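# Sort circuit boards by length into two green bins

## Task

Put every small circuit board into one of the two green bins, with the long boards all in one bin and the short boards all in the other, then open the grippers so nothing is still held.

## Robot and tools

Robot: two arms, left_arm and right_arm, each ending in a two-finger parallel gripper. The scene frame has its origin on the table top midway between the arms, +z up, +x out over the table; left_arm stands on the +y side (base near (+0.021, +0.307, 0)) and right_arm on the -y side (base near (-0.033, -0.299, 0)). The names left and right do not match image sides. Each gripper's own axes: fingers point along +z, and they open and close along y. The reported end_effector_position is the point between the finger pads, roughly 1 cm short of the fingertips.

Row layout (used by execute_actions and move): one flat list of 14 numbers, each from -1 to 1, covering both arms even if only one moves. Order: left_arm dx, dy, dz, rx, ry, rz, opening, then right_arm dx, dy, dz, rx, ry, rz, opening. dx..rz are an offset, not a pose: a target displacement of that gripper relative to its measured pose when the action began, expressed in the gripper's own axes. Scale: 1.0 equals 0.6 m for dx, dy, dz and 180 degrees for rotation; rx, ry, rz form a single rotation vector. Opening is absolute, not an offset: +1 fully open (0.094 m), -1 closed. Optionally a row may carry 12 extra numbers in [0, 1], stiffness scales for the six joints of left_arm then the six of right_arm (joint order as in the Joint positions line); they persist until rewritten.

execute_actions(actions): a list of actions; each action is a table of up to 15 rows, one row per 1/30 s control step. If fewer than 15 rows are given, the last row is held for the remaining steps. All rows of an action are measured from the pose at the action's start, not from the previous row; the first action of a call starts from the last pose a result reported. An empty list only returns state and images. Per step, the commanded pose is clipped to within 70 mm and 16 degrees of the measured pose, so big offsets take several actions; after an action the arm goes no further than its last clipped pose.

move(target, speed, blocking): target is one 14-number row as above, offsets counted from the pose in the latest result that shows one. The gripper follows a straight line toward it; both arms finish together, each path lasting 0.5 to 10 s (capped at 10 s, possibly short of target). Rotation takes the shorter way. speed is in m/s, 0.002 to 0.5, default 0.25; turning is capped at twice that in rad/s. Openings are sent at the start. Paths ignore obstacles and the other arm, and the real gripper may lag, drift, or overshoot the speed, particularly with the arm almost straight. Faster moves and targets set deeper past a contact hit and press harder. blocking=false returns after 0.5 s while motion continues; then use wait or stop before issuing new actions or moves. The result adds a move: line with the ending (done, off_target, moving, held, fault), limits that acted (paced = the sent pose was clipped; held = a check blocked steps, after which the arm may jump faster), and each gripper's distance to its target. If only one arm is named, the other finished normally.

wait(seconds): 0 to 10; lets the simulation run with last commands held, returning early if a running move ends. stop(): brakes a running move (needs some room; fingers keep moving). zoom_image(camera, region): camera is cam_high, cam_left_wrist or cam_right_wrist (all 504x504); region [x0, y0, x1, y1] in pixels from the top-left, at most 504 by 504. read_manual(section): only licence texts. finished_scene(scene): give the current scene number; it is final and reports success.

Results: a state line per arm with gripper position (m) and quat_wxyz in the scene frame (less accurate at long reach), Hand target lines (where the controller is currently driving each gripper), joint positions (last entry = finger opening in metres), joint torques (offset, noisy), grip_measured on the command scale, then images. A pose unreachable line means the clearance check altered or blocked that arm's command. FAULT or MOTOR HOT / OVER-TEMPERATURE lines signal stops; overheating from holding loads can stop an arm or make it drop.

Practical notes: arms tend to end a centimetre or more too low and can sag under repeated zero offsets; to hold an arm still, send the correcting offset back to its wanted pose in the first call of a reply and zeros afterwards, raising the aim if it still sags. To grip, command an opening about 0.03 below grip_measured (less for a lighter hold); thin boards under about 2 mm get weaker grip. Readings may be off by about 1 mm. Parts can be tugged or loose items nudged unexpectedly. Avoid: letting the arms collide or press each other, knocking or placing anything off the table, drops, slips, slams and hard pushes. The robot keeps holding its last command while the operator thinks. Release the boards once they are sorted.

Each tool is called as a command line: name --argument value for each argument, lists and objects as JSON in quotes; but a table of rows of numbers goes row by row, as --pt "numbers of a row", without its own name.

## Session

execute_actions --actions '[]'

Scene clock: 0.00 s.
left_arm: end_effector_position=(+0.1667, +0.1174, +0.2479) grip_measured=+1.000 end_effector_quat_wxyz=(+0.638, +0.664, +0.383, -0.066) | right_arm: end_effector_position=(+0.4524, -0.3447, +0.3267) grip_measured=+1.000 end_effector_quat_wxyz=(+0.313, -0.326, +0.858, -0.245)
Joint positions: left_arm=[-0.463  0.365  0.462 -0.338  0.737  1.108  0.094] | right_arm=[ 0.183  1.846  2.124 -1.05   0.201 -0.834  0.094]
Joint velocities: left_arm=[-0.027 -0.022 -0.012 -0.066 -0.051 -0.022  0.   ] | right_arm=[ 0.012 -0.007  0.007  0.007 -0.037  0.007  0.   ]
Joint torques (N m, as the arm reports them, + toward a larger angle): no reading
Motor temperatures (°C, as the motors report them): left_arm=[26 26 27 27 27 25] | right_arm=[28 24 27 26 25 26]
Hand target (left_arm): +0.165, +0.117, +0.255; +0.644, +0.662, +0.378, -0.064
Hand target (right_arm): +0.451, -0.345, +0.330; +0.316, -0.324, +0.858, -0.245
Joint stiffness scale: left_arm=[1. 1. 1. 1. 1. 1.] | right_arm=[1. 1. 1. 1. 1. 1.]

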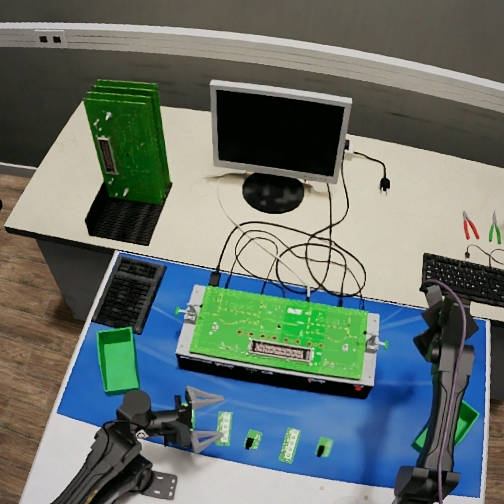

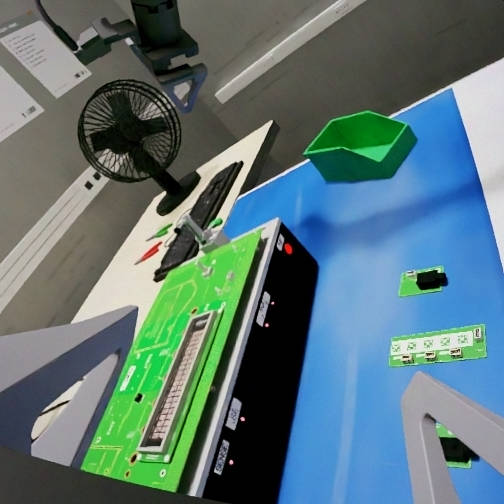

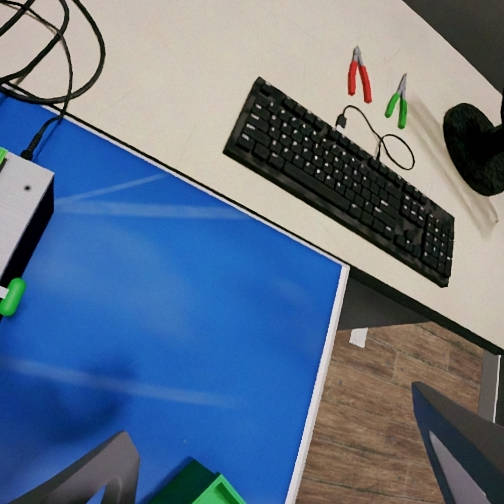

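zoom_image --camera "cam_high" --region '[60, 300, 504, 504]'

Region (60, 300, 504, 504) of cam_high's 504x504 image, scaled by 1.135, with more detail than that image has; it fills the top 232 rows of this view, and the rest is white.

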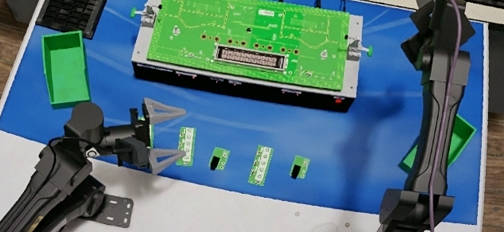

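move --target '[0.175,-0.078,0.018,-0.054,0.518,-0.539,1,0.1065,0.5565,-0.135,-0.164,0.209,0.218,1]' --speed 0.3

Scene clock: 7.27 s.
left_arm: end_effector_position=(+0.2091, +0.1529, +0.1479) grip_measured=+1.000 end_effector_quat_wxyz=(-0.009, +0.005, +1.000, +0.003) | right_arm: end_effector_position=(+0.2242, -0.1505, +0.1470) grip_measured=+1.000 end_effector_quat_wxyz=(-0.011, -0.000, +1.000, -0.002)
Joint positions: left_arm=[-0.753  1.48   1.299 -1.407  0.007 -0.677  0.094] | right_arm=[ 0.721  1.686  1.503 -1.409 -0.008  0.515  0.094]
Joint velocities: left_arm=[ 0.017  0.002 -0.012 -0.066 -0.022 -0.007  0.   ] | right_arm=[-0.007 -0.012 -0.007  0.022 -0.066 -0.022  0.   ]
Joint torques (N m, as the arm reports them, + toward a larger angle): left_arm=[ 0.54 -4.53  7.71  0.09  0.   -0.08] | right_arm=[  0.72 -11.41   4.78   0.69  -0.05   0.11]
Motor temperatures (°C, as the motors report them): left_arm=[26 26 29 28 27 25] | right_arm=[28 26 28 27 25 26]
Hand target (left_arm): +0.213, +0.150, +0.154; -0.005, -0.003, +1.000, -0.003
Hand target (right_arm): +0.223, -0.147, +0.150; -0.001, -0.000, +1.000, +0.009
Off the commanded pose (left_arm): 0.009 m, 1 deg.
Off the commanded pose (right_arm): 0.003 m, 1 deg.
Joint stiffness scale: left_arm=[1. 1. 1. 1. 1. 1.] | right_arm=[1. 1. 1. 1. 1. 1.]
move: done

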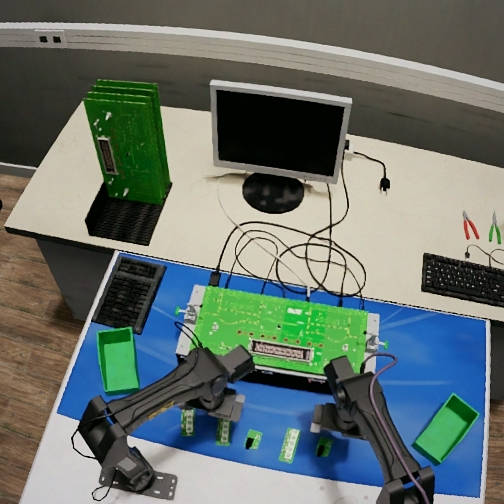

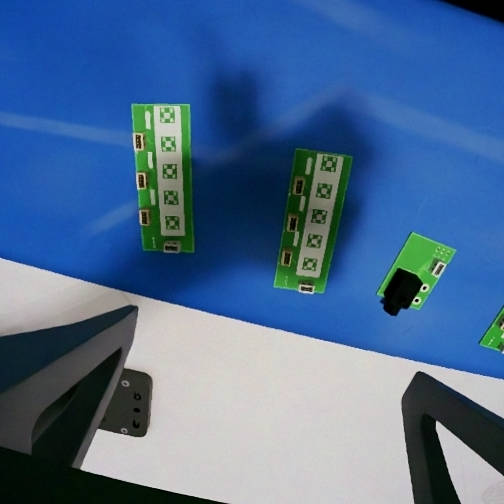

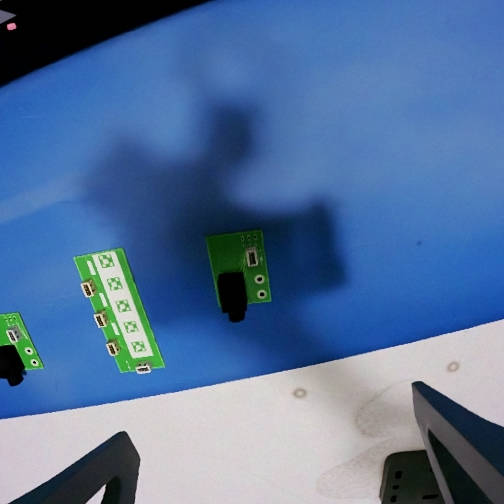

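move --target '[-0.1,-0.033,0.14,0,0,0,1,-0.05,0.01,0.14,0,0,0,1]'

Scene clock: 10.23 s.
left_arm: end_effector_position=(+0.2661, +0.1320, +0.0649) grip_measured=+1.000 end_effector_quat_wxyz=(-0.014, +0.004, +1.000, +0.005) | right_arm: end_effector_position=(+0.2479, -0.1443, +0.0650) grip_measured=+1.000 end_effector_quat_wxyz=(-0.015, -0.002, +1.000, -0.003)
Joint positions: left_arm=[-0.685  1.741  1.238 -1.096  0.008 -0.612  0.094] | right_arm=[ 0.701  1.813  1.326 -1.113 -0.009  0.492  0.094]
Joint velocities: left_arm=[-0.007 -0.017  0.012  0.022  0.081  0.007  0.   ] | right_arm=[ 0.007 -0.017 -0.017  0.037 -0.007  0.022  0.   ]
Joint torques (N m, as the arm reports them, + toward a larger angle): left_arm=[ 0.5  -7.33  4.6   0.24 -0.04  0.07] | right_arm=[ -0.76 -10.2    5.2    0.66   0.02  -0.06]
Motor temperatures (°C, as the motors report them): left_arm=[26 26 30 28 27 25] | right_arm=[28 27 28 26 25 26]
Hand target (left_arm): +0.269, +0.133, +0.065; -0.009, +0.005, +1.000, +0.002
Hand target (right_arm): +0.251, -0.146, +0.062; -0.011, -0.000, +1.000, -0.002
Off the commanded pose (left_arm): 0.003 m, 1 deg.
Off the commanded pose (right_arm): 0.005 m, 1 deg.
Joint stiffness scale: left_arm=[1. 1. 1. 1. 1. 1.] | right_arm=[1. 1. 1. 1. 1. 1.]
move: done

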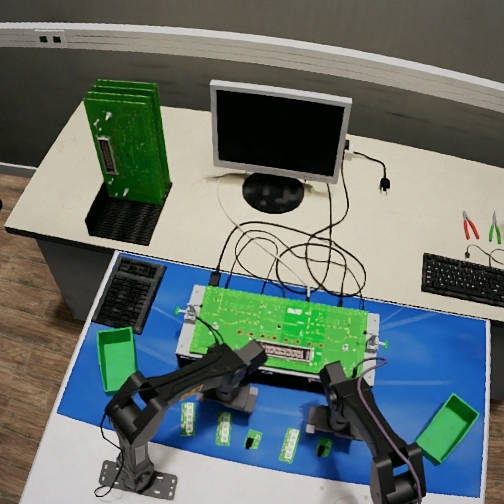

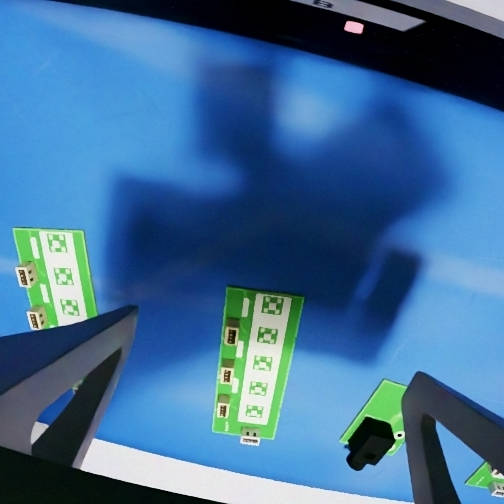

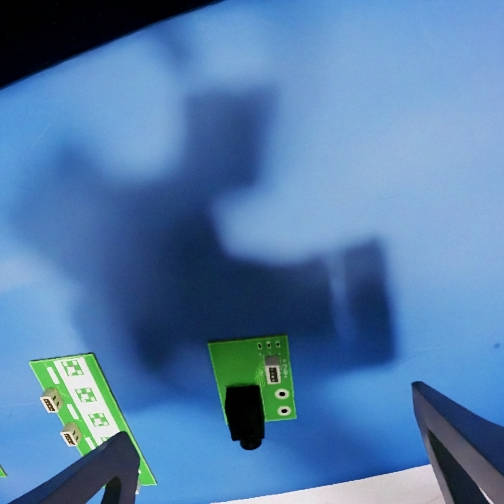

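move --target '[0.085,0,0.05,0,0,0,0.3,0.06,0,0.05,0,0,0,0.3]'

Scene clock: 11.57 s.
left_arm: end_effector_position=(+0.2149, +0.1350, +0.0300) grip_measured=+0.302 end_effector_quat_wxyz=(-0.026, +0.006, +1.000, +0.015) | right_arm: end_effector_position=(+0.2101, -0.1479, +0.0330) grip_measured=+0.302 end_effector_quat_wxyz=(-0.027, -0.002, +1.000, -0.011)
Joint positions: left_arm=[-0.788  1.662  0.999 -0.966  0.012 -0.71   0.061] | right_arm=[ 0.753  1.753  1.118 -0.993 -0.009  0.544  0.061]
Joint velocities: left_arm=[-0.007  0.002 -0.012 -0.007 -0.022 -0.007 -0.001] | right_arm=[ 0.007 -0.017  0.007  0.022  0.051 -0.081 -0.   ]
Joint torques (N m, as the arm reports them, + toward a larger angle): left_arm=[-0.44 -8.6   3.67  0.19 -0.04 -0.09] | right_arm=[  0.54 -11.58   4.5    0.61  -0.04   0.07]
Motor temperatures (°C, as the motors report them): left_arm=[26 27 30 28 27 25] | right_arm=[28 27 28 26 25 26]
Hand target (left_arm): +0.215, +0.133, +0.035; -0.014, +0.004, +1.000, +0.006
Hand target (right_arm): +0.210, -0.145, +0.036; -0.016, -0.002, +1.000, -0.003
Off the commanded pose (left_arm): 0.007 m, 2 deg.
Off the commanded pose (right_arm): 0.005 m, 2 deg.
Joint stiffness scale: left_arm=[1. 1. 1. 1. 1. 1.] | right_arm=[1. 1. 1. 1. 1. 1.]
move: done

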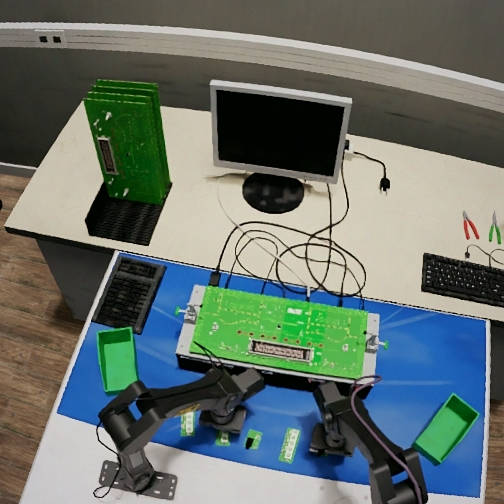

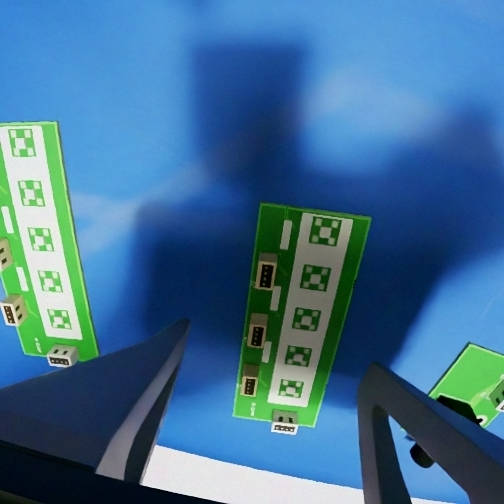

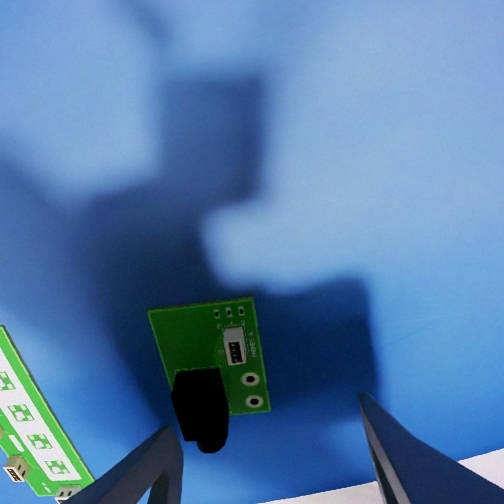

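move --target '[0,-0.009,0.015,0.01,-0.017,0,0.3,-0.008,0.03,0.018,-0.007,-0.017,0,0.3]' --speed 0.08

Scene clock: 14.27 s.
left_arm: end_effector_position=(+0.2136, +0.1310, +0.0163) grip_measured=+0.302 end_effector_quat_wxyz=(-0.014, +0.007, +1.000, +0.004) | right_arm: end_effector_position=(+0.2162, -0.1299, +0.0286) grip_measured=+0.302 end_effector_quat_wxyz=(+0.001, -0.001, +1.000, +0.006)
Joint positions: left_arm=[-0.803  1.662  0.94  -0.874  0.012 -0.723  0.061] | right_arm=[ 0.793  1.753  1.1   -0.908 -0.009  0.585  0.061]
Joint velocities: left_arm=[-0.022 -0.002 -0.002 -0.007  0.037  0.007  0.   ] | right_arm=[-0.007 -0.027 -0.002 -0.051 -0.007  0.051  0.   ]
Joint torques (N m, as the arm reports them, + toward a larger angle): left_arm=[-0.6  -8.33  3.58  0.24 -0.12 -0.08] | right_arm=[ 0.62 -8.17  4.48  0.75  0.07  0.05]
Motor temperatures (°C, as the motors report them): left_arm=[26 28 29 28 27 25] | right_arm=[28 27 28 26 25 26]
Hand target (left_arm): +0.215, +0.130, +0.020; +0.000, +0.007, +1.000, -0.001
Hand target (right_arm): +0.214, -0.130, +0.022; -0.000, -0.002, +1.000, -0.000
Off the commanded pose (left_arm): 0.005 m, 2 deg.
Off the commanded pose (right_arm): 0.007 m, 1 deg.
Joint stiffness scale: left_arm=[1. 1. 1. 1. 1. 1.] | right_arm=[1. 1. 1. 1. 1. 1.]
move: done

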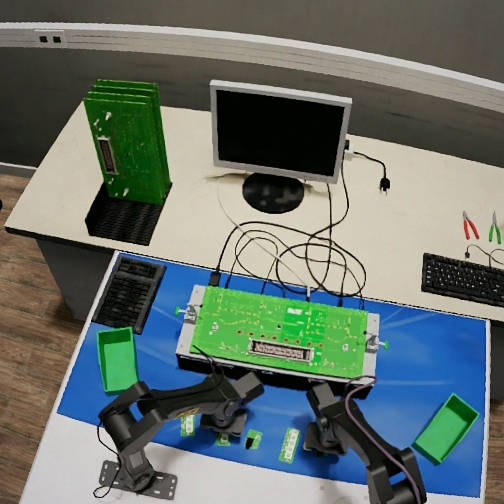

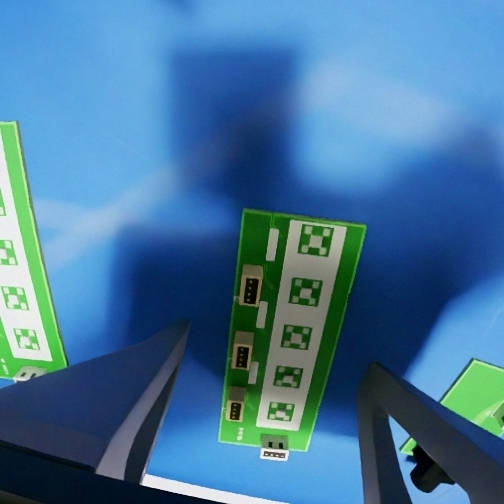

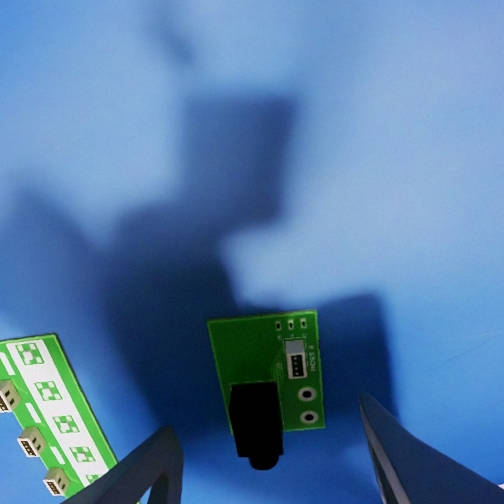

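move --target '[0,0,0.015,0,-0.008,0,0.3,0,-0.003,0.04,0,0,0,0.3]' --speed 0.03

Scene clock: 15.63 s.
left_arm: end_effector_position=(+0.2149, +0.1300, +0.0128) grip_measured=+0.302 end_effector_quat_wxyz=(-0.008, +0.007, +1.000, -0.000) | right_arm: end_effector_position=(+0.2164, -0.1297, +0.0141) grip_measured=+0.302 end_effector_quat_wxyz=(+0.005, -0.001, +1.000, +0.009)
Joint positions: left_arm=[-0.803  1.662  0.925 -0.845  0.012 -0.724  0.061] | right_arm=[ 0.793  1.771  1.058 -0.84  -0.009  0.585  0.061]
Joint velocities: left_arm=[ 0.007 -0.007 -0.007 -0.066  0.066 -0.022 -0.   ] | right_arm=[-0.017 -0.002 -0.007 -0.007  0.051 -0.022 -0.   ]
Joint torques (N m, as the arm reports them, + toward a larger angle): left_arm=[-0.79 -6.08  2.49  0.47 -0.17 -0.1 ] | right_arm=[-0.58 -7.7   4.02  0.89 -0.02 -0.03]
Motor temperatures (°C, as the motors report them): left_arm=[26 28 29 28 27 25] | right_arm=[28 27 28 26 25 26]
Hand target (left_arm): +0.214, +0.131, +0.007; -0.001, +0.007, +1.000, +0.004
Hand target (right_arm): +0.216, -0.132, +0.005; +0.001, -0.001, +1.000, +0.006
Off the commanded pose (left_arm): 0.006 m, 1 deg.
Off the commanded pose (right_arm): 0.010 m, 0 deg.
Joint stiffness scale: left_arm=[1. 1. 1. 1. 1. 1.] | right_arm=[1. 1. 1. 1. 1. 1.]
move: done

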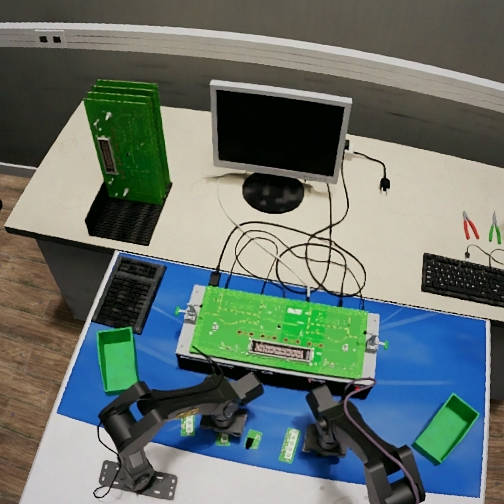

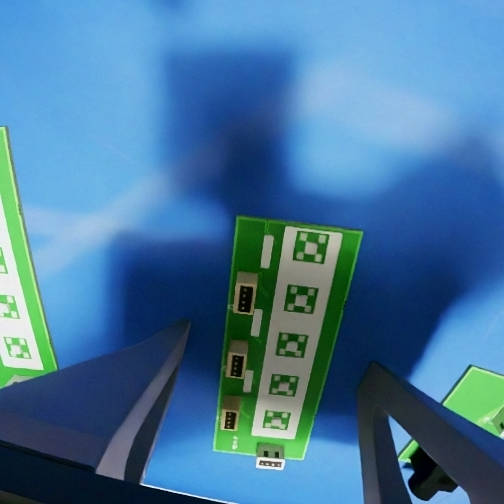

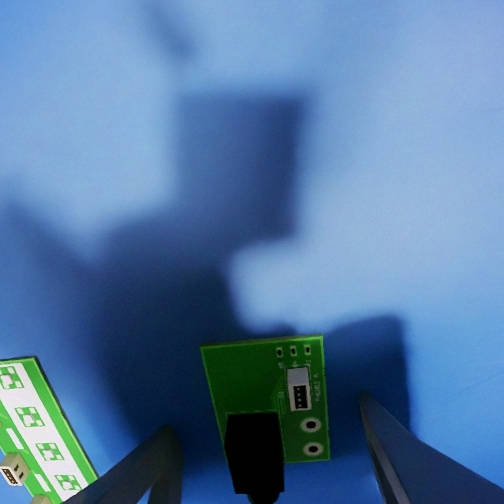

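move --target '[0,0,0.008,0,0,0,0.3,0,0,0.025,0,0,0,0.3]' --speed 0.02

move --target '[0,0,0.008,0,0,0,-0.3,0,0,0.01,0,0,0,-0.3]' --speed 0.02

Scene clock: 17.20 s.
left_arm: end_effector_position=(+0.2148, +0.1300, +0.0128) grip_measured=+0.302 end_effector_quat_wxyz=(-0.009, +0.007, +1.000, -0.000) | right_arm: end_effector_position=(+0.2164, -0.1297, +0.0138) grip_measured=+0.302 end_effector_quat_wxyz=(+0.005, -0.001, +1.000, +0.009)
Joint positions: left_arm=[-0.803  1.662  0.925 -0.846  0.012 -0.724  0.061] | right_arm=[ 0.793  1.771  1.057 -0.838 -0.009  0.585  0.061]
Joint velocities: left_arm=[ 0.007 -0.007 -0.002  0.007  0.051  0.037  0.001] | right_arm=[-0.012 -0.012  0.007 -0.081 -0.007  0.007  0.   ]
Joint torques (N m, as the arm reports them, + toward a larger angle): left_arm=[-0.03 -5.39  3.62  0.38 -0.01 -0.01] | right_arm=[-0.05 -7.11  3.25  1.2   0.    0.03]
Motor temperatures (°C, as the motors report them): left_arm=[26 28 29 28 27 25] | right_arm=[28 27 28 26 25 26]
Hand target (left_arm): +0.215, +0.130, +0.008; -0.008, +0.007, +1.000, -0.000
Hand target (right_arm): +0.216, -0.130, -0.000; +0.005, -0.001, +1.000, +0.008
Off the commanded pose (left_arm): 0.005 m, 0 deg.
Off the commanded pose (right_arm): 0.015 m, 0 deg.
Joint stiffness scale: left_arm=[1. 1. 1. 1. 1. 1.] | right_arm=[1. 1. 1. 1. 1. 1.]
move: off_target (right_arm)

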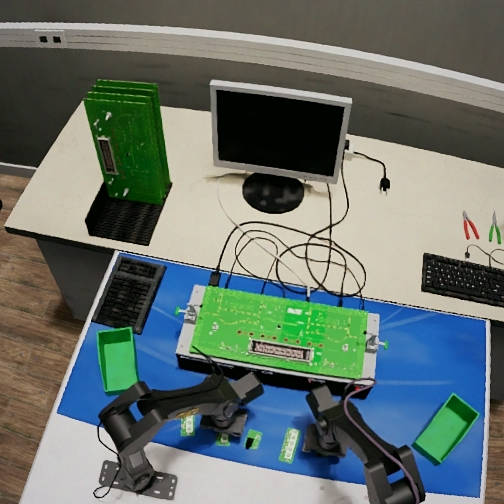

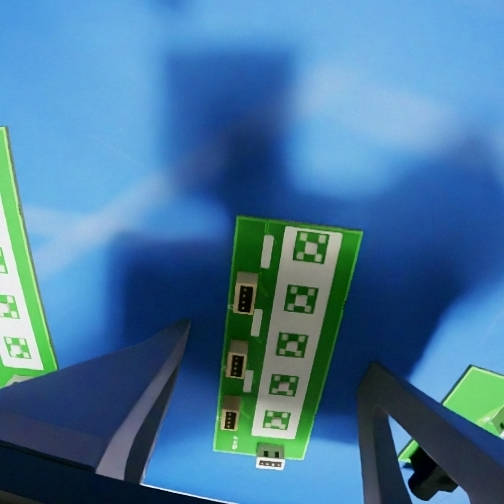

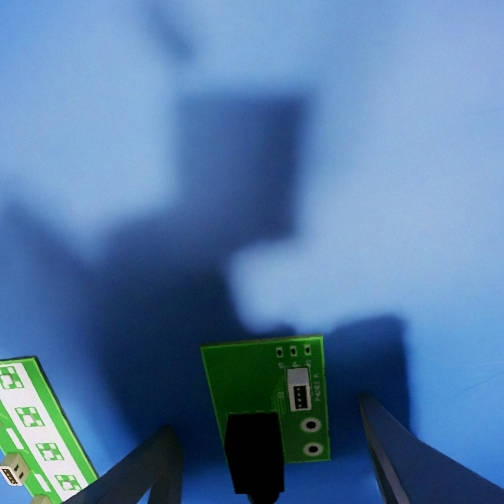

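Scene clock: 17.90 s.
left_arm: end_effector_position=(+0.2150, +0.1290, +0.0128) grip_measured=-0.291 end_effector_quat_wxyz=(-0.008, +0.007, +1.000, -0.003) | right_arm: end_effector_position=(+0.2164, -0.1296, +0.0138) grip_measured=-0.292 end_effector_quat_wxyz=(+0.005, -0.001, +1.000, +0.009)
Joint positions: left_arm=[-0.803  1.662  0.925 -0.842  0.016 -0.724  0.033] | right_arm=[ 0.793  1.771  1.057 -0.838 -0.009  0.585  0.033]
Joint velocities: left_arm=[-0.017  0.002 -0.002 -0.037 -0.022 -0.007 -0.001] | right_arm=[-0.002  0.017 -0.007  0.022  0.022 -0.007  0.   ]
Joint torques (N m, as the arm reports them, + toward a larger angle): left_arm=[-0.02 -5.39  3.59  0.35 -0.06 -0.01] | right_arm=[-0.08 -8.49  4.46  0.86 -0.01  0.02]
Motor temperatures (°C, as the motors report them): left_arm=[26 28 29 28 27 25] | right_arm=[28 27 28 26 25 26]
Hand target (left_arm): +0.215, +0.130, +0.008; -0.009, +0.007, +1.000, -0.000
Hand target (right_arm): +0.216, -0.130, +0.008; +0.005, -0.001, +1.000, +0.009
Off the commanded pose (left_arm): 0.005 m, 0 deg.
Off the commanded pose (right_arm): 0.006 m, 0 deg.
Joint stiffness scale: left_arm=[1. 1. 1. 1. 1. 1.] | right_arm=[1. 1. 1. 1. 1. 1.]
move: done

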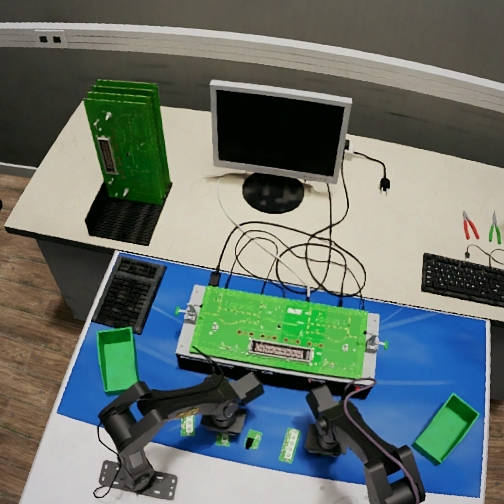

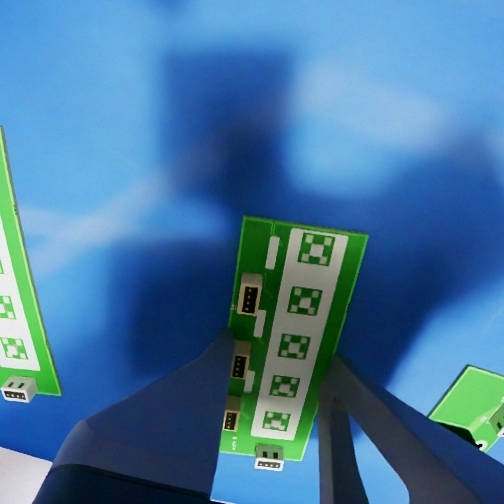

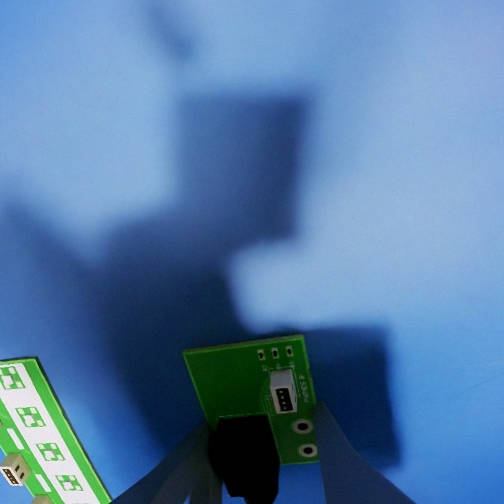

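move --target '[0,0,0.005,0,0,0,-0.33,0,0,0.005,0,0,0,-0.33]' --speed 0.02

move --target '[0,0,-0.2,0,0,0,-0.33,0,0,-0.2,0,0,0,-0.33]' --speed 0.2

move --target '[-0.22,0.52,-0.02,0,0,-0.08,-0.33,-0.18,-0.53,-0.02,0,0,0.12,-0.33]' --speed 0.3

Scene clock: 19.80 s.
left_arm: end_effector_position=(+0.2150, +0.1290, +0.0128) grip_measured=-0.316 end_effector_quat_wxyz=(-0.008, +0.007, +1.000, -0.003) | right_arm: end_effector_position=(+0.2164, -0.1296, +0.0138) grip_measured=-0.318 end_effector_quat_wxyz=(+0.005, -0.001, +1.000, +0.009)
Joint positions: left_arm=[-0.803  1.662  0.925 -0.842  0.016 -0.724  0.032] | right_arm=[ 0.793  1.771  1.057 -0.838 -0.009  0.585  0.032]
Joint velocities: left_arm=[ 0.002 -0.007 -0.012 -0.022  0.007  0.037 -0.001] | right_arm=[ 0.007  0.002  0.022 -0.022 -0.051 -0.037 -0.001]
Joint torques (N m, as the arm reports them, + toward a larger angle): left_arm=[-0.03 -5.7   3.96  0.32 -0.02 -0.02] | right_arm=[ 0.03 -8.94  4.9   0.73 -0.02  0.01]
Motor temperatures (°C, as the motors report them): left_arm=[26 28 29 28 27 25] | right_arm=[28 28 28 26 25 26]
Hand target (left_arm): +0.215, +0.129, +0.010; -0.009, +0.007, +1.000, -0.003
Hand target (right_arm): +0.216, -0.130, +0.011; +0.005, -0.001, +1.000, +0.009
Off the commanded pose (left_arm): 0.003 m, 0 deg.
Off the commanded pose (right_arm): 0.003 m, 0 deg.
Joint stiffness scale: left_arm=[1. 1. 1. 1. 1. 1.] | right_arm=[1. 1. 1. 1. 1. 1.]
move: done

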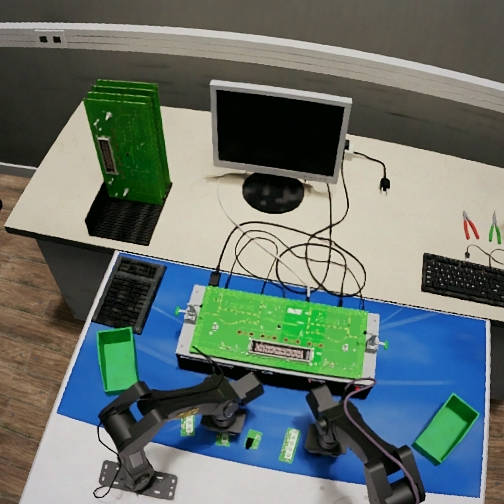

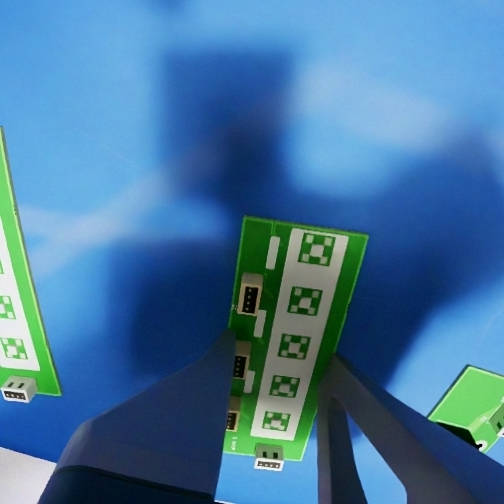

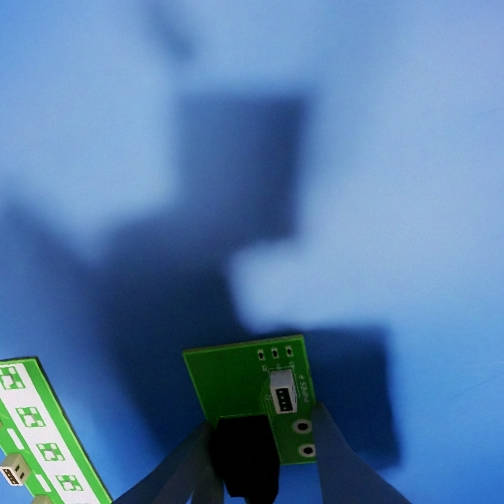

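Scene clock: 21.10 s.
left_arm: end_effector_position=(+0.2109, +0.1327, +0.1197) grip_measured=-0.316 end_effector_quat_wxyz=(-0.023, +0.007, +1.000, +0.010) | right_arm: end_effector_position=(+0.2163, -0.1297, +0.1248) grip_measured=-0.318 end_effector_quat_wxyz=(-0.000, -0.001, +1.000, +0.005)
Joint positions: left_arm=[-0.803  1.564  1.265 -1.32   0.016 -0.724  0.032] | right_arm=[ 0.793  1.676  1.405 -1.293 -0.009  0.585  0.032]
Joint velocities: left_arm=[ 0.012 -0.017 -0.012 -0.037 -0.022 -0.007 -0.   ] | right_arm=[-0.017  0.027 -0.002 -0.037 -0.081 -0.007  0.001]
Joint torques (N m, as the arm reports them, + toward a larger angle): left_arm=[ 0.07 -7.51  7.47  0.04 -0.02  0.02] | right_arm=[ -0.27 -10.27   7.15   0.37   0.    -0.01]
Motor temperatures (°C, as the motors report them): left_arm=[26 28 29 28 27 25] | right_arm=[28 28 28 26 25 26]
Hand target (left_arm): +0.214, +0.130, +0.132; -0.008, +0.007, +1.000, -0.003
Hand target (right_arm): +0.216, -0.130, +0.133; +0.005, -0.001, +1.000, +0.009
Off the commanded pose (left_arm): 0.015 m, 2 deg.
Off the commanded pose (right_arm): 0.009 m, 1 deg.
Joint stiffness scale: left_arm=[1. 1. 1. 1. 1. 1.] | right_arm=[1. 1. 1. 1. 1. 1.]
move: off_target (left_arm)

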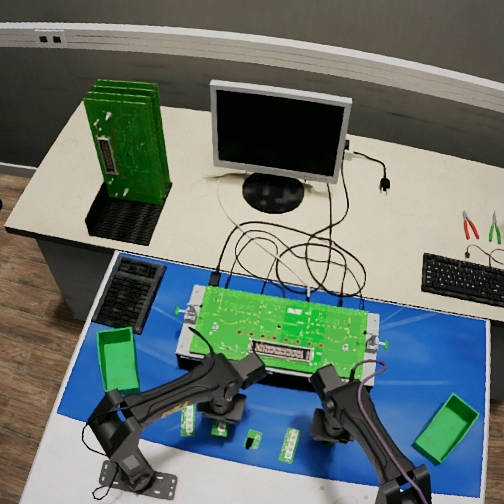

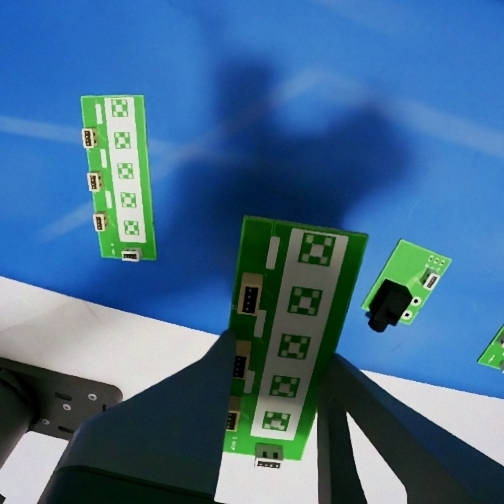

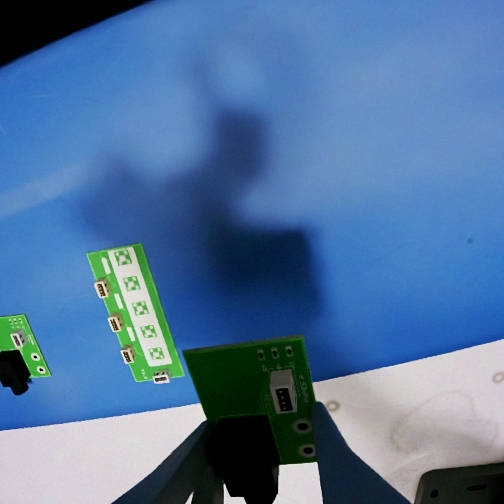

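Scene clock: 22.97 s.
left_arm: end_effector_position=(+0.3401, +0.4346, +0.1286) grip_measured=-0.316 end_effector_quat_wxyz=(-0.028, -0.126, +0.992, +0.000) | right_arm: end_effector_position=(+0.3218, -0.4492, +0.1352) grip_measured=-0.318 end_effector_quat_wxyz=(+0.006, +0.192, +0.981, +0.000)
Joint positions: left_arm=[ 0.304  1.897  1.689 -1.416 -0.014  0.117  0.032] | right_arm=[-0.199  2.008  1.87  -1.422 -0.002 -0.018  0.032]
Joint velocities: left_arm=[-0.002  0.012  0.017  0.095 -0.037 -0.051  0.   ] | right_arm=[ 0.027  0.002  0.007 -0.037 -0.022 -0.007 -0.001]
Joint torques (N m, as the arm reports them, + toward a larger angle): left_arm=[-0.38 -8.35  7.66  0.05 -0.05  0.07] | right_arm=[  0.29 -11.69   7.55   0.43   0.07  -0.07]
Motor temperatures (°C, as the motors report them): left_arm=[26 29 30 28 27 25] | right_arm=[28 28 28 26 25 26]
Hand target (left_arm): +0.346, +0.436, +0.136; -0.017, -0.119, +0.993, +0.004
Hand target (right_arm): +0.323, -0.449, +0.137; +0.003, +0.186, +0.982, -0.003
Off the commanded pose (left_arm): 0.011 m, 2 deg.
Off the commanded pose (right_arm): 0.004 m, 1 deg.
Joint stiffness scale: left_arm=[1. 1. 1. 1. 1. 1.] | right_arm=[1. 1. 1. 1. 1. 1.]
move: off_target (left_arm)

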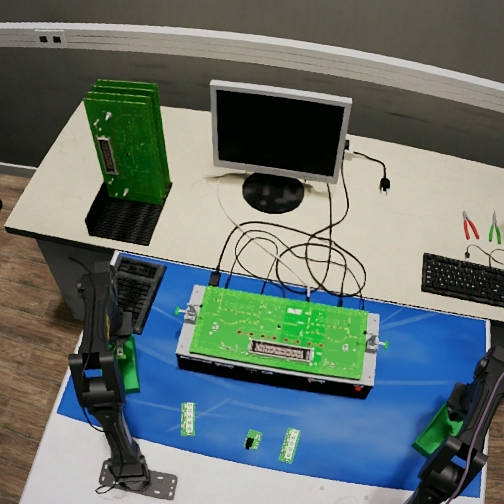

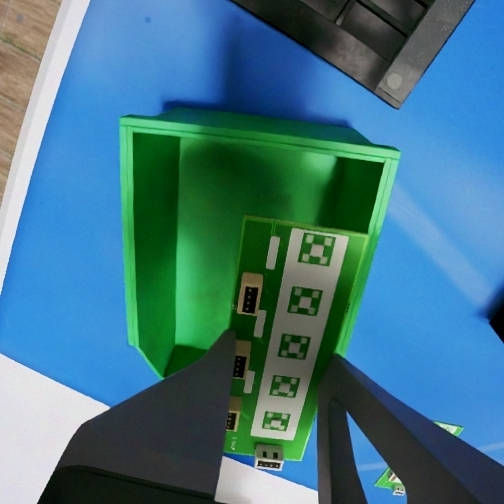

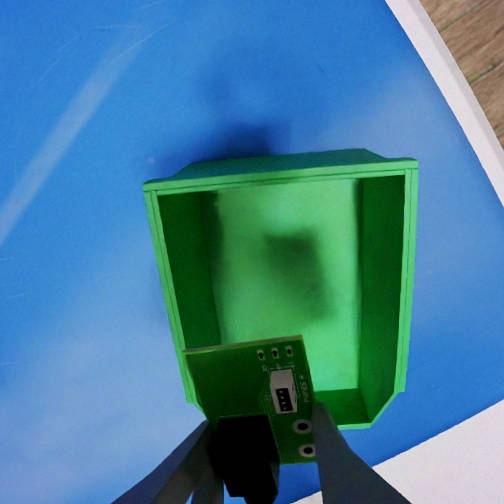

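move --target '[0.02,0.02,0.08,0,-0.018,-0.035,-0.345,0.01,-0.028,0.09,0,0,0.03,-0.345]' --speed 0.15

Scene clock: 25.00 s.
left_arm: end_effector_position=(+0.3228, +0.4420, +0.0733) grip_measured=-0.329 end_effector_quat_wxyz=(-0.017, -0.172, +0.985, +0.003) | right_arm: end_effector_position=(+0.3084, -0.4596, +0.0765) grip_measured=-0.330 end_effector_quat_wxyz=(-0.008, +0.232, +0.973, +0.003)
Joint positions: left_arm=[ 0.344  1.844  1.4   -1.158 -0.014  0.063  0.032] | right_arm=[-0.238  2.008  1.637 -1.218 -0.002  0.025  0.031]
Joint velocities: left_arm=[-0.017  0.002  0.007  0.022 -0.007  0.022 -0.001] | right_arm=[-0.002 -0.012  0.012  0.051  0.051  0.007  0.   ]
Joint torques (N m, as the arm reports them, + toward a larger angle): left_arm=[  0.37 -10.81   3.93   0.26   0.01  -0.08] | right_arm=[ -0.49 -14.75   4.94   0.67   0.     0.09]
Motor temperatures (°C, as the motors report them): left_arm=[26 29 30 28 27 25] | right_arm=[28 29 28 26 25 26]
Hand target (left_arm): +0.323, +0.443, +0.081; +0.001, -0.179, +0.984, +0.005
Hand target (right_arm): +0.309, -0.462, +0.081; +0.005, +0.238, +0.971, -0.000
Off the commanded pose (left_arm): 0.008 m, 2 deg.
Off the commanded pose (right_arm): 0.006 m, 2 deg.
Joint stiffness scale: left_arm=[1. 1. 1. 1. 1. 1.] | right_arm=[1. 1. 1. 1. 1. 1.]
move: done

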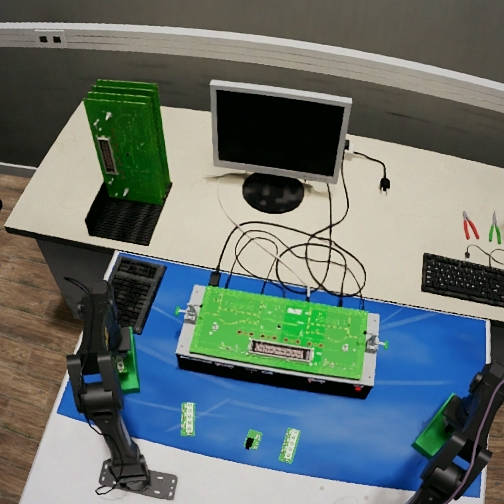

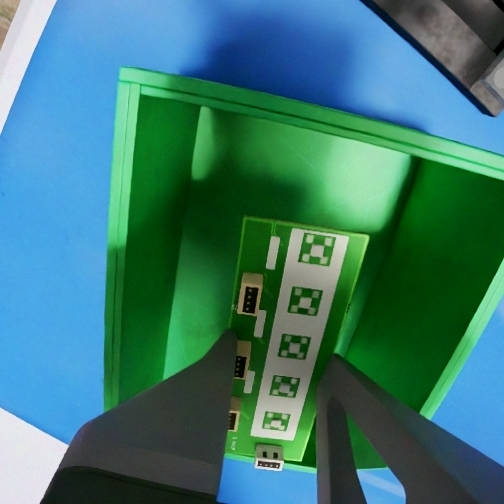

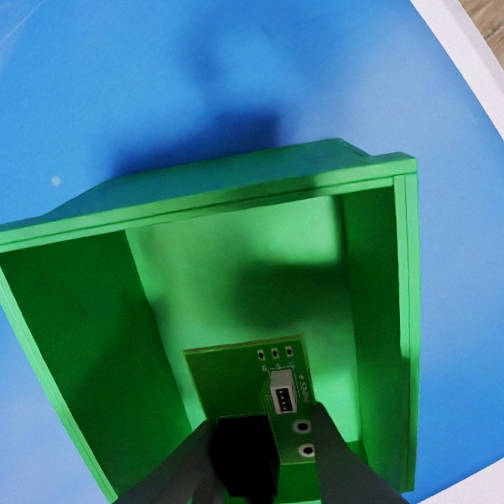

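move --target '[-0.015,0,0.065,0,-0.01,0,-0.345,0,0.013,0.07,0,0,0,-0.345]' --speed 0.08

move --target '[0,0,0,0,0,0,-0.1,0,0,0,0,0,0,-0.1]'

move --target '[0,0,-0.17,0,0,0,-0.1,0,0,-0.17,0,0,0,-0.1]'

Scene clock: 26.60 s.
left_arm: end_effector_position=(+0.3298, +0.4451, +0.0368) grip_measured=-0.329 end_effector_quat_wxyz=(-0.004, -0.173, +0.985, +0.006) | right_arm: end_effector_position=(+0.3088, -0.4546, +0.0409) grip_measured=-0.330 end_effector_quat_wxyz=(-0.008, +0.233, +0.972, +0.003)
Joint positions: left_arm=[ 0.344  1.885  1.303 -0.993 -0.014  0.062  0.032] | right_arm=[-0.226  2.027  1.521 -1.081 -0.002  0.04   0.031]
Joint velocities: left_arm=[ 0.017 -0.012 -0.002 -0.022 -0.066 -0.022  0.   ] | right_arm=[ 0.002  0.002  0.002  0.081 -0.022 -0.095 -0.001]
Joint torques (N m, as the arm reports them, + toward a larger angle): left_arm=[ 0.17 -8.12  4.17  0.32 -0.01  0.02] | right_arm=[  0.6  -11.95   5.01   0.67  -0.03   0.03]
Motor temperatures (°C, as the motors report them): left_arm=[26 30 30 28 27 25] | right_arm=[28 29 28 26 25 26]
Hand target (left_arm): +0.330, +0.446, +0.034; -0.002, -0.172, +0.985, +0.006
Hand target (right_arm): +0.311, -0.452, +0.035; -0.008, +0.233, +0.973, +0.003
Off the commanded pose (left_arm): 0.003 m, 0 deg.
Off the commanded pose (right_arm): 0.007 m, 0 deg.
Joint stiffness scale: left_arm=[1. 1. 1. 1. 1. 1.] | right_arm=[1. 1. 1. 1. 1. 1.]
move: done

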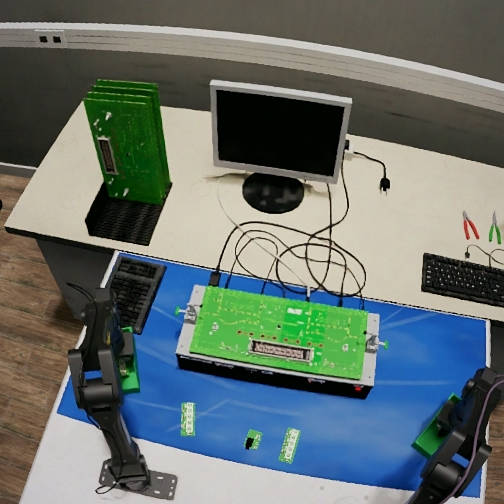

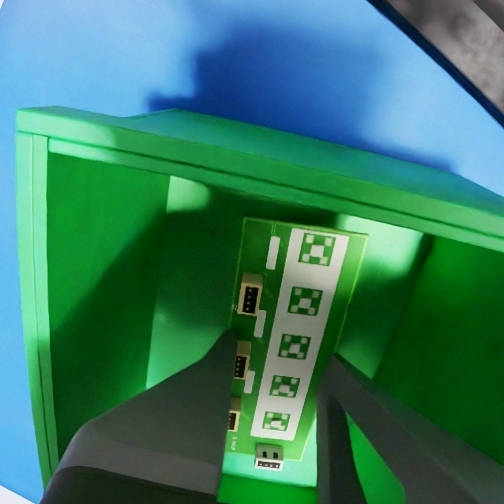

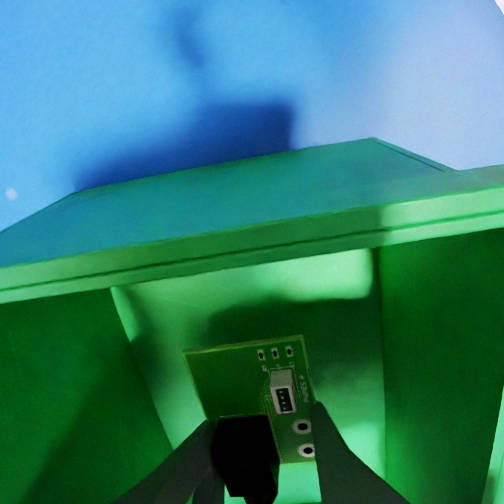

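Scene clock: 27.10 s.
left_arm: end_effector_position=(+0.3299, +0.4451, +0.0368) grip_measured=-0.102 end_effector_quat_wxyz=(-0.004, -0.173, +0.985, +0.006) | right_arm: end_effector_position=(+0.3088, -0.4546, +0.0409) grip_measured=-0.102 end_effector_quat_wxyz=(-0.008, +0.233, +0.972, +0.003)
Joint positions: left_arm=[ 0.344  1.885  1.303 -0.993 -0.014  0.062  0.042] | right_arm=[-0.226  2.027  1.521 -1.081 -0.002  0.04   0.042]
Joint velocities: left_arm=[-0.002  0.007 -0.007 -0.051 -0.007 -0.081 -0.001] | right_arm=[-0.002 -0.012  0.017  0.007 -0.007  0.007 -0.001]
Joint torques (N m, as the arm reports them, + toward a larger angle): left_arm=[ 0.01 -8.25  4.8   0.18 -0.03 -0.01] | right_arm=[ -0.04 -12.69   5.68   0.53  -0.01   0.01]
Motor temperatures (°C, as the motors report them): left_arm=[26 30 30 28 27 25] | right_arm=[28 29 28 26 25 26]
Hand target (left_arm): +0.330, +0.445, +0.037; -0.004, -0.173, +0.985, +0.006
Hand target (right_arm): +0.309, -0.455, +0.041; -0.008, +0.233, +0.972, +0.003
Off the commanded pose (left_arm): 0.000 m, 0 deg.
Off the commanded pose (right_arm): 0.000 m, 0 deg.
Joint stiffness scale: left_arm=[1. 1. 1. 1. 1. 1.] | right_arm=[1. 1. 1. 1. 1. 1.]
move: done

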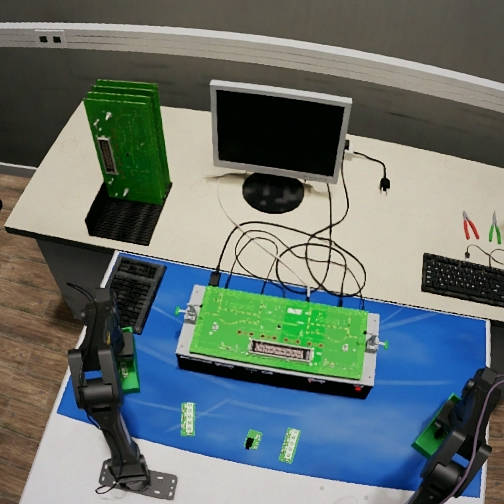

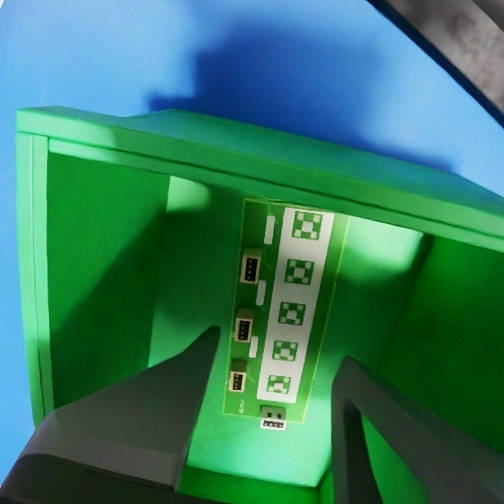

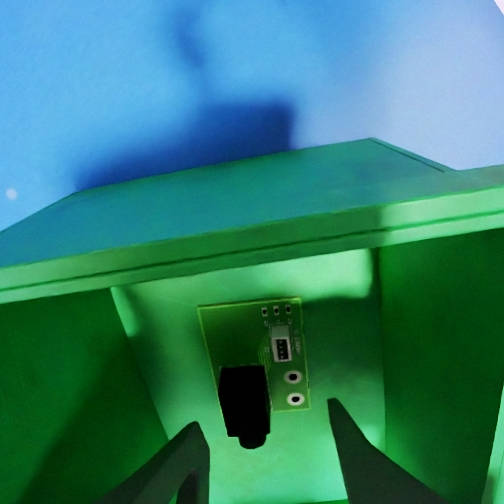

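Scene clock: 28.27 s.
left_arm: end_effector_position=(+0.3242, +0.4427, +0.1273) grip_measured=-0.102 end_effector_quat_wxyz=(-0.020, -0.172, +0.985, +0.002) | right_arm: end_effector_position=(+0.3121, -0.4560, +0.1387) grip_measured=-0.102 end_effector_quat_wxyz=(-0.008, +0.233, +0.972, +0.003)
Joint positions: left_arm=[ 0.344  1.836  1.604 -1.377 -0.014  0.062  0.042] | right_arm=[-0.226  2.012  1.891 -1.465 -0.002  0.04   0.042]
Joint velocities: left_arm=[-0.012 -0.017 -0.002  0.022  0.022 -0.007 -0.   ] | right_arm=[ 0.002 -0.007  0.017 -0.051  0.007  0.095 -0.   ]
Joint torques (N m, as the arm reports them, + toward a larger angle): left_arm=[-0.63 -9.1   7.3   0.07 -0.03 -0.08] | right_arm=[ -0.1  -12.7    7.05   0.36  -0.01   0.03]
Motor temperatures (°C, as the motors report them): left_arm=[26 30 30 27 27 25] | right_arm=[28 29 29 26 25 26]
Hand target (left_arm): +0.329, +0.442, +0.138; -0.004, -0.172, +0.985, +0.006
Hand target (right_arm): +0.312, -0.456, +0.143; -0.008, +0.233, +0.972, +0.003
Off the commanded pose (left_arm): 0.013 m, 2 deg.
Off the commanded pose (right_arm): 0.005 m, 0 deg.
Joint stiffness scale: left_arm=[1. 1. 1. 1. 1. 1.] | right_arm=[1. 1. 1. 1. 1. 1.]
move: off_target (left_arm)

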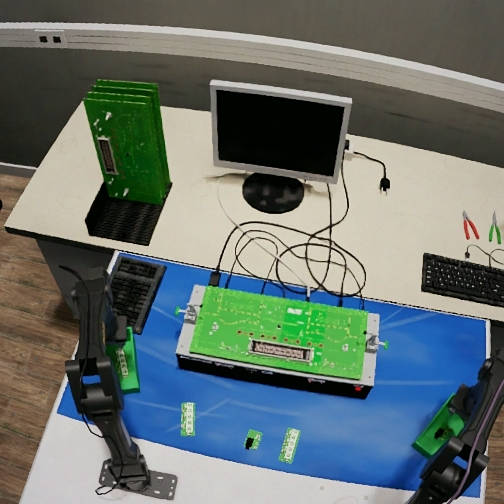

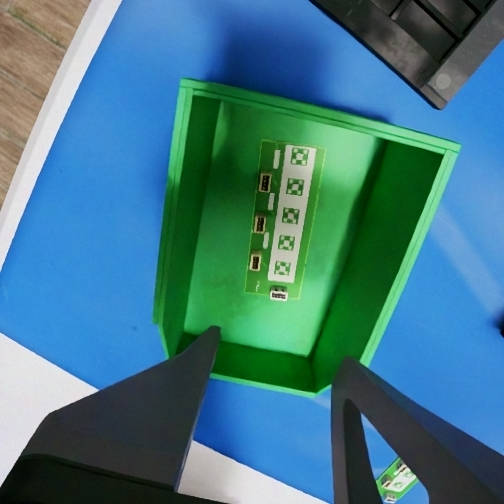

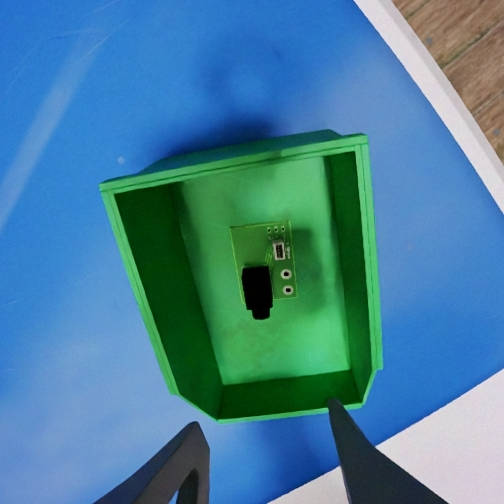

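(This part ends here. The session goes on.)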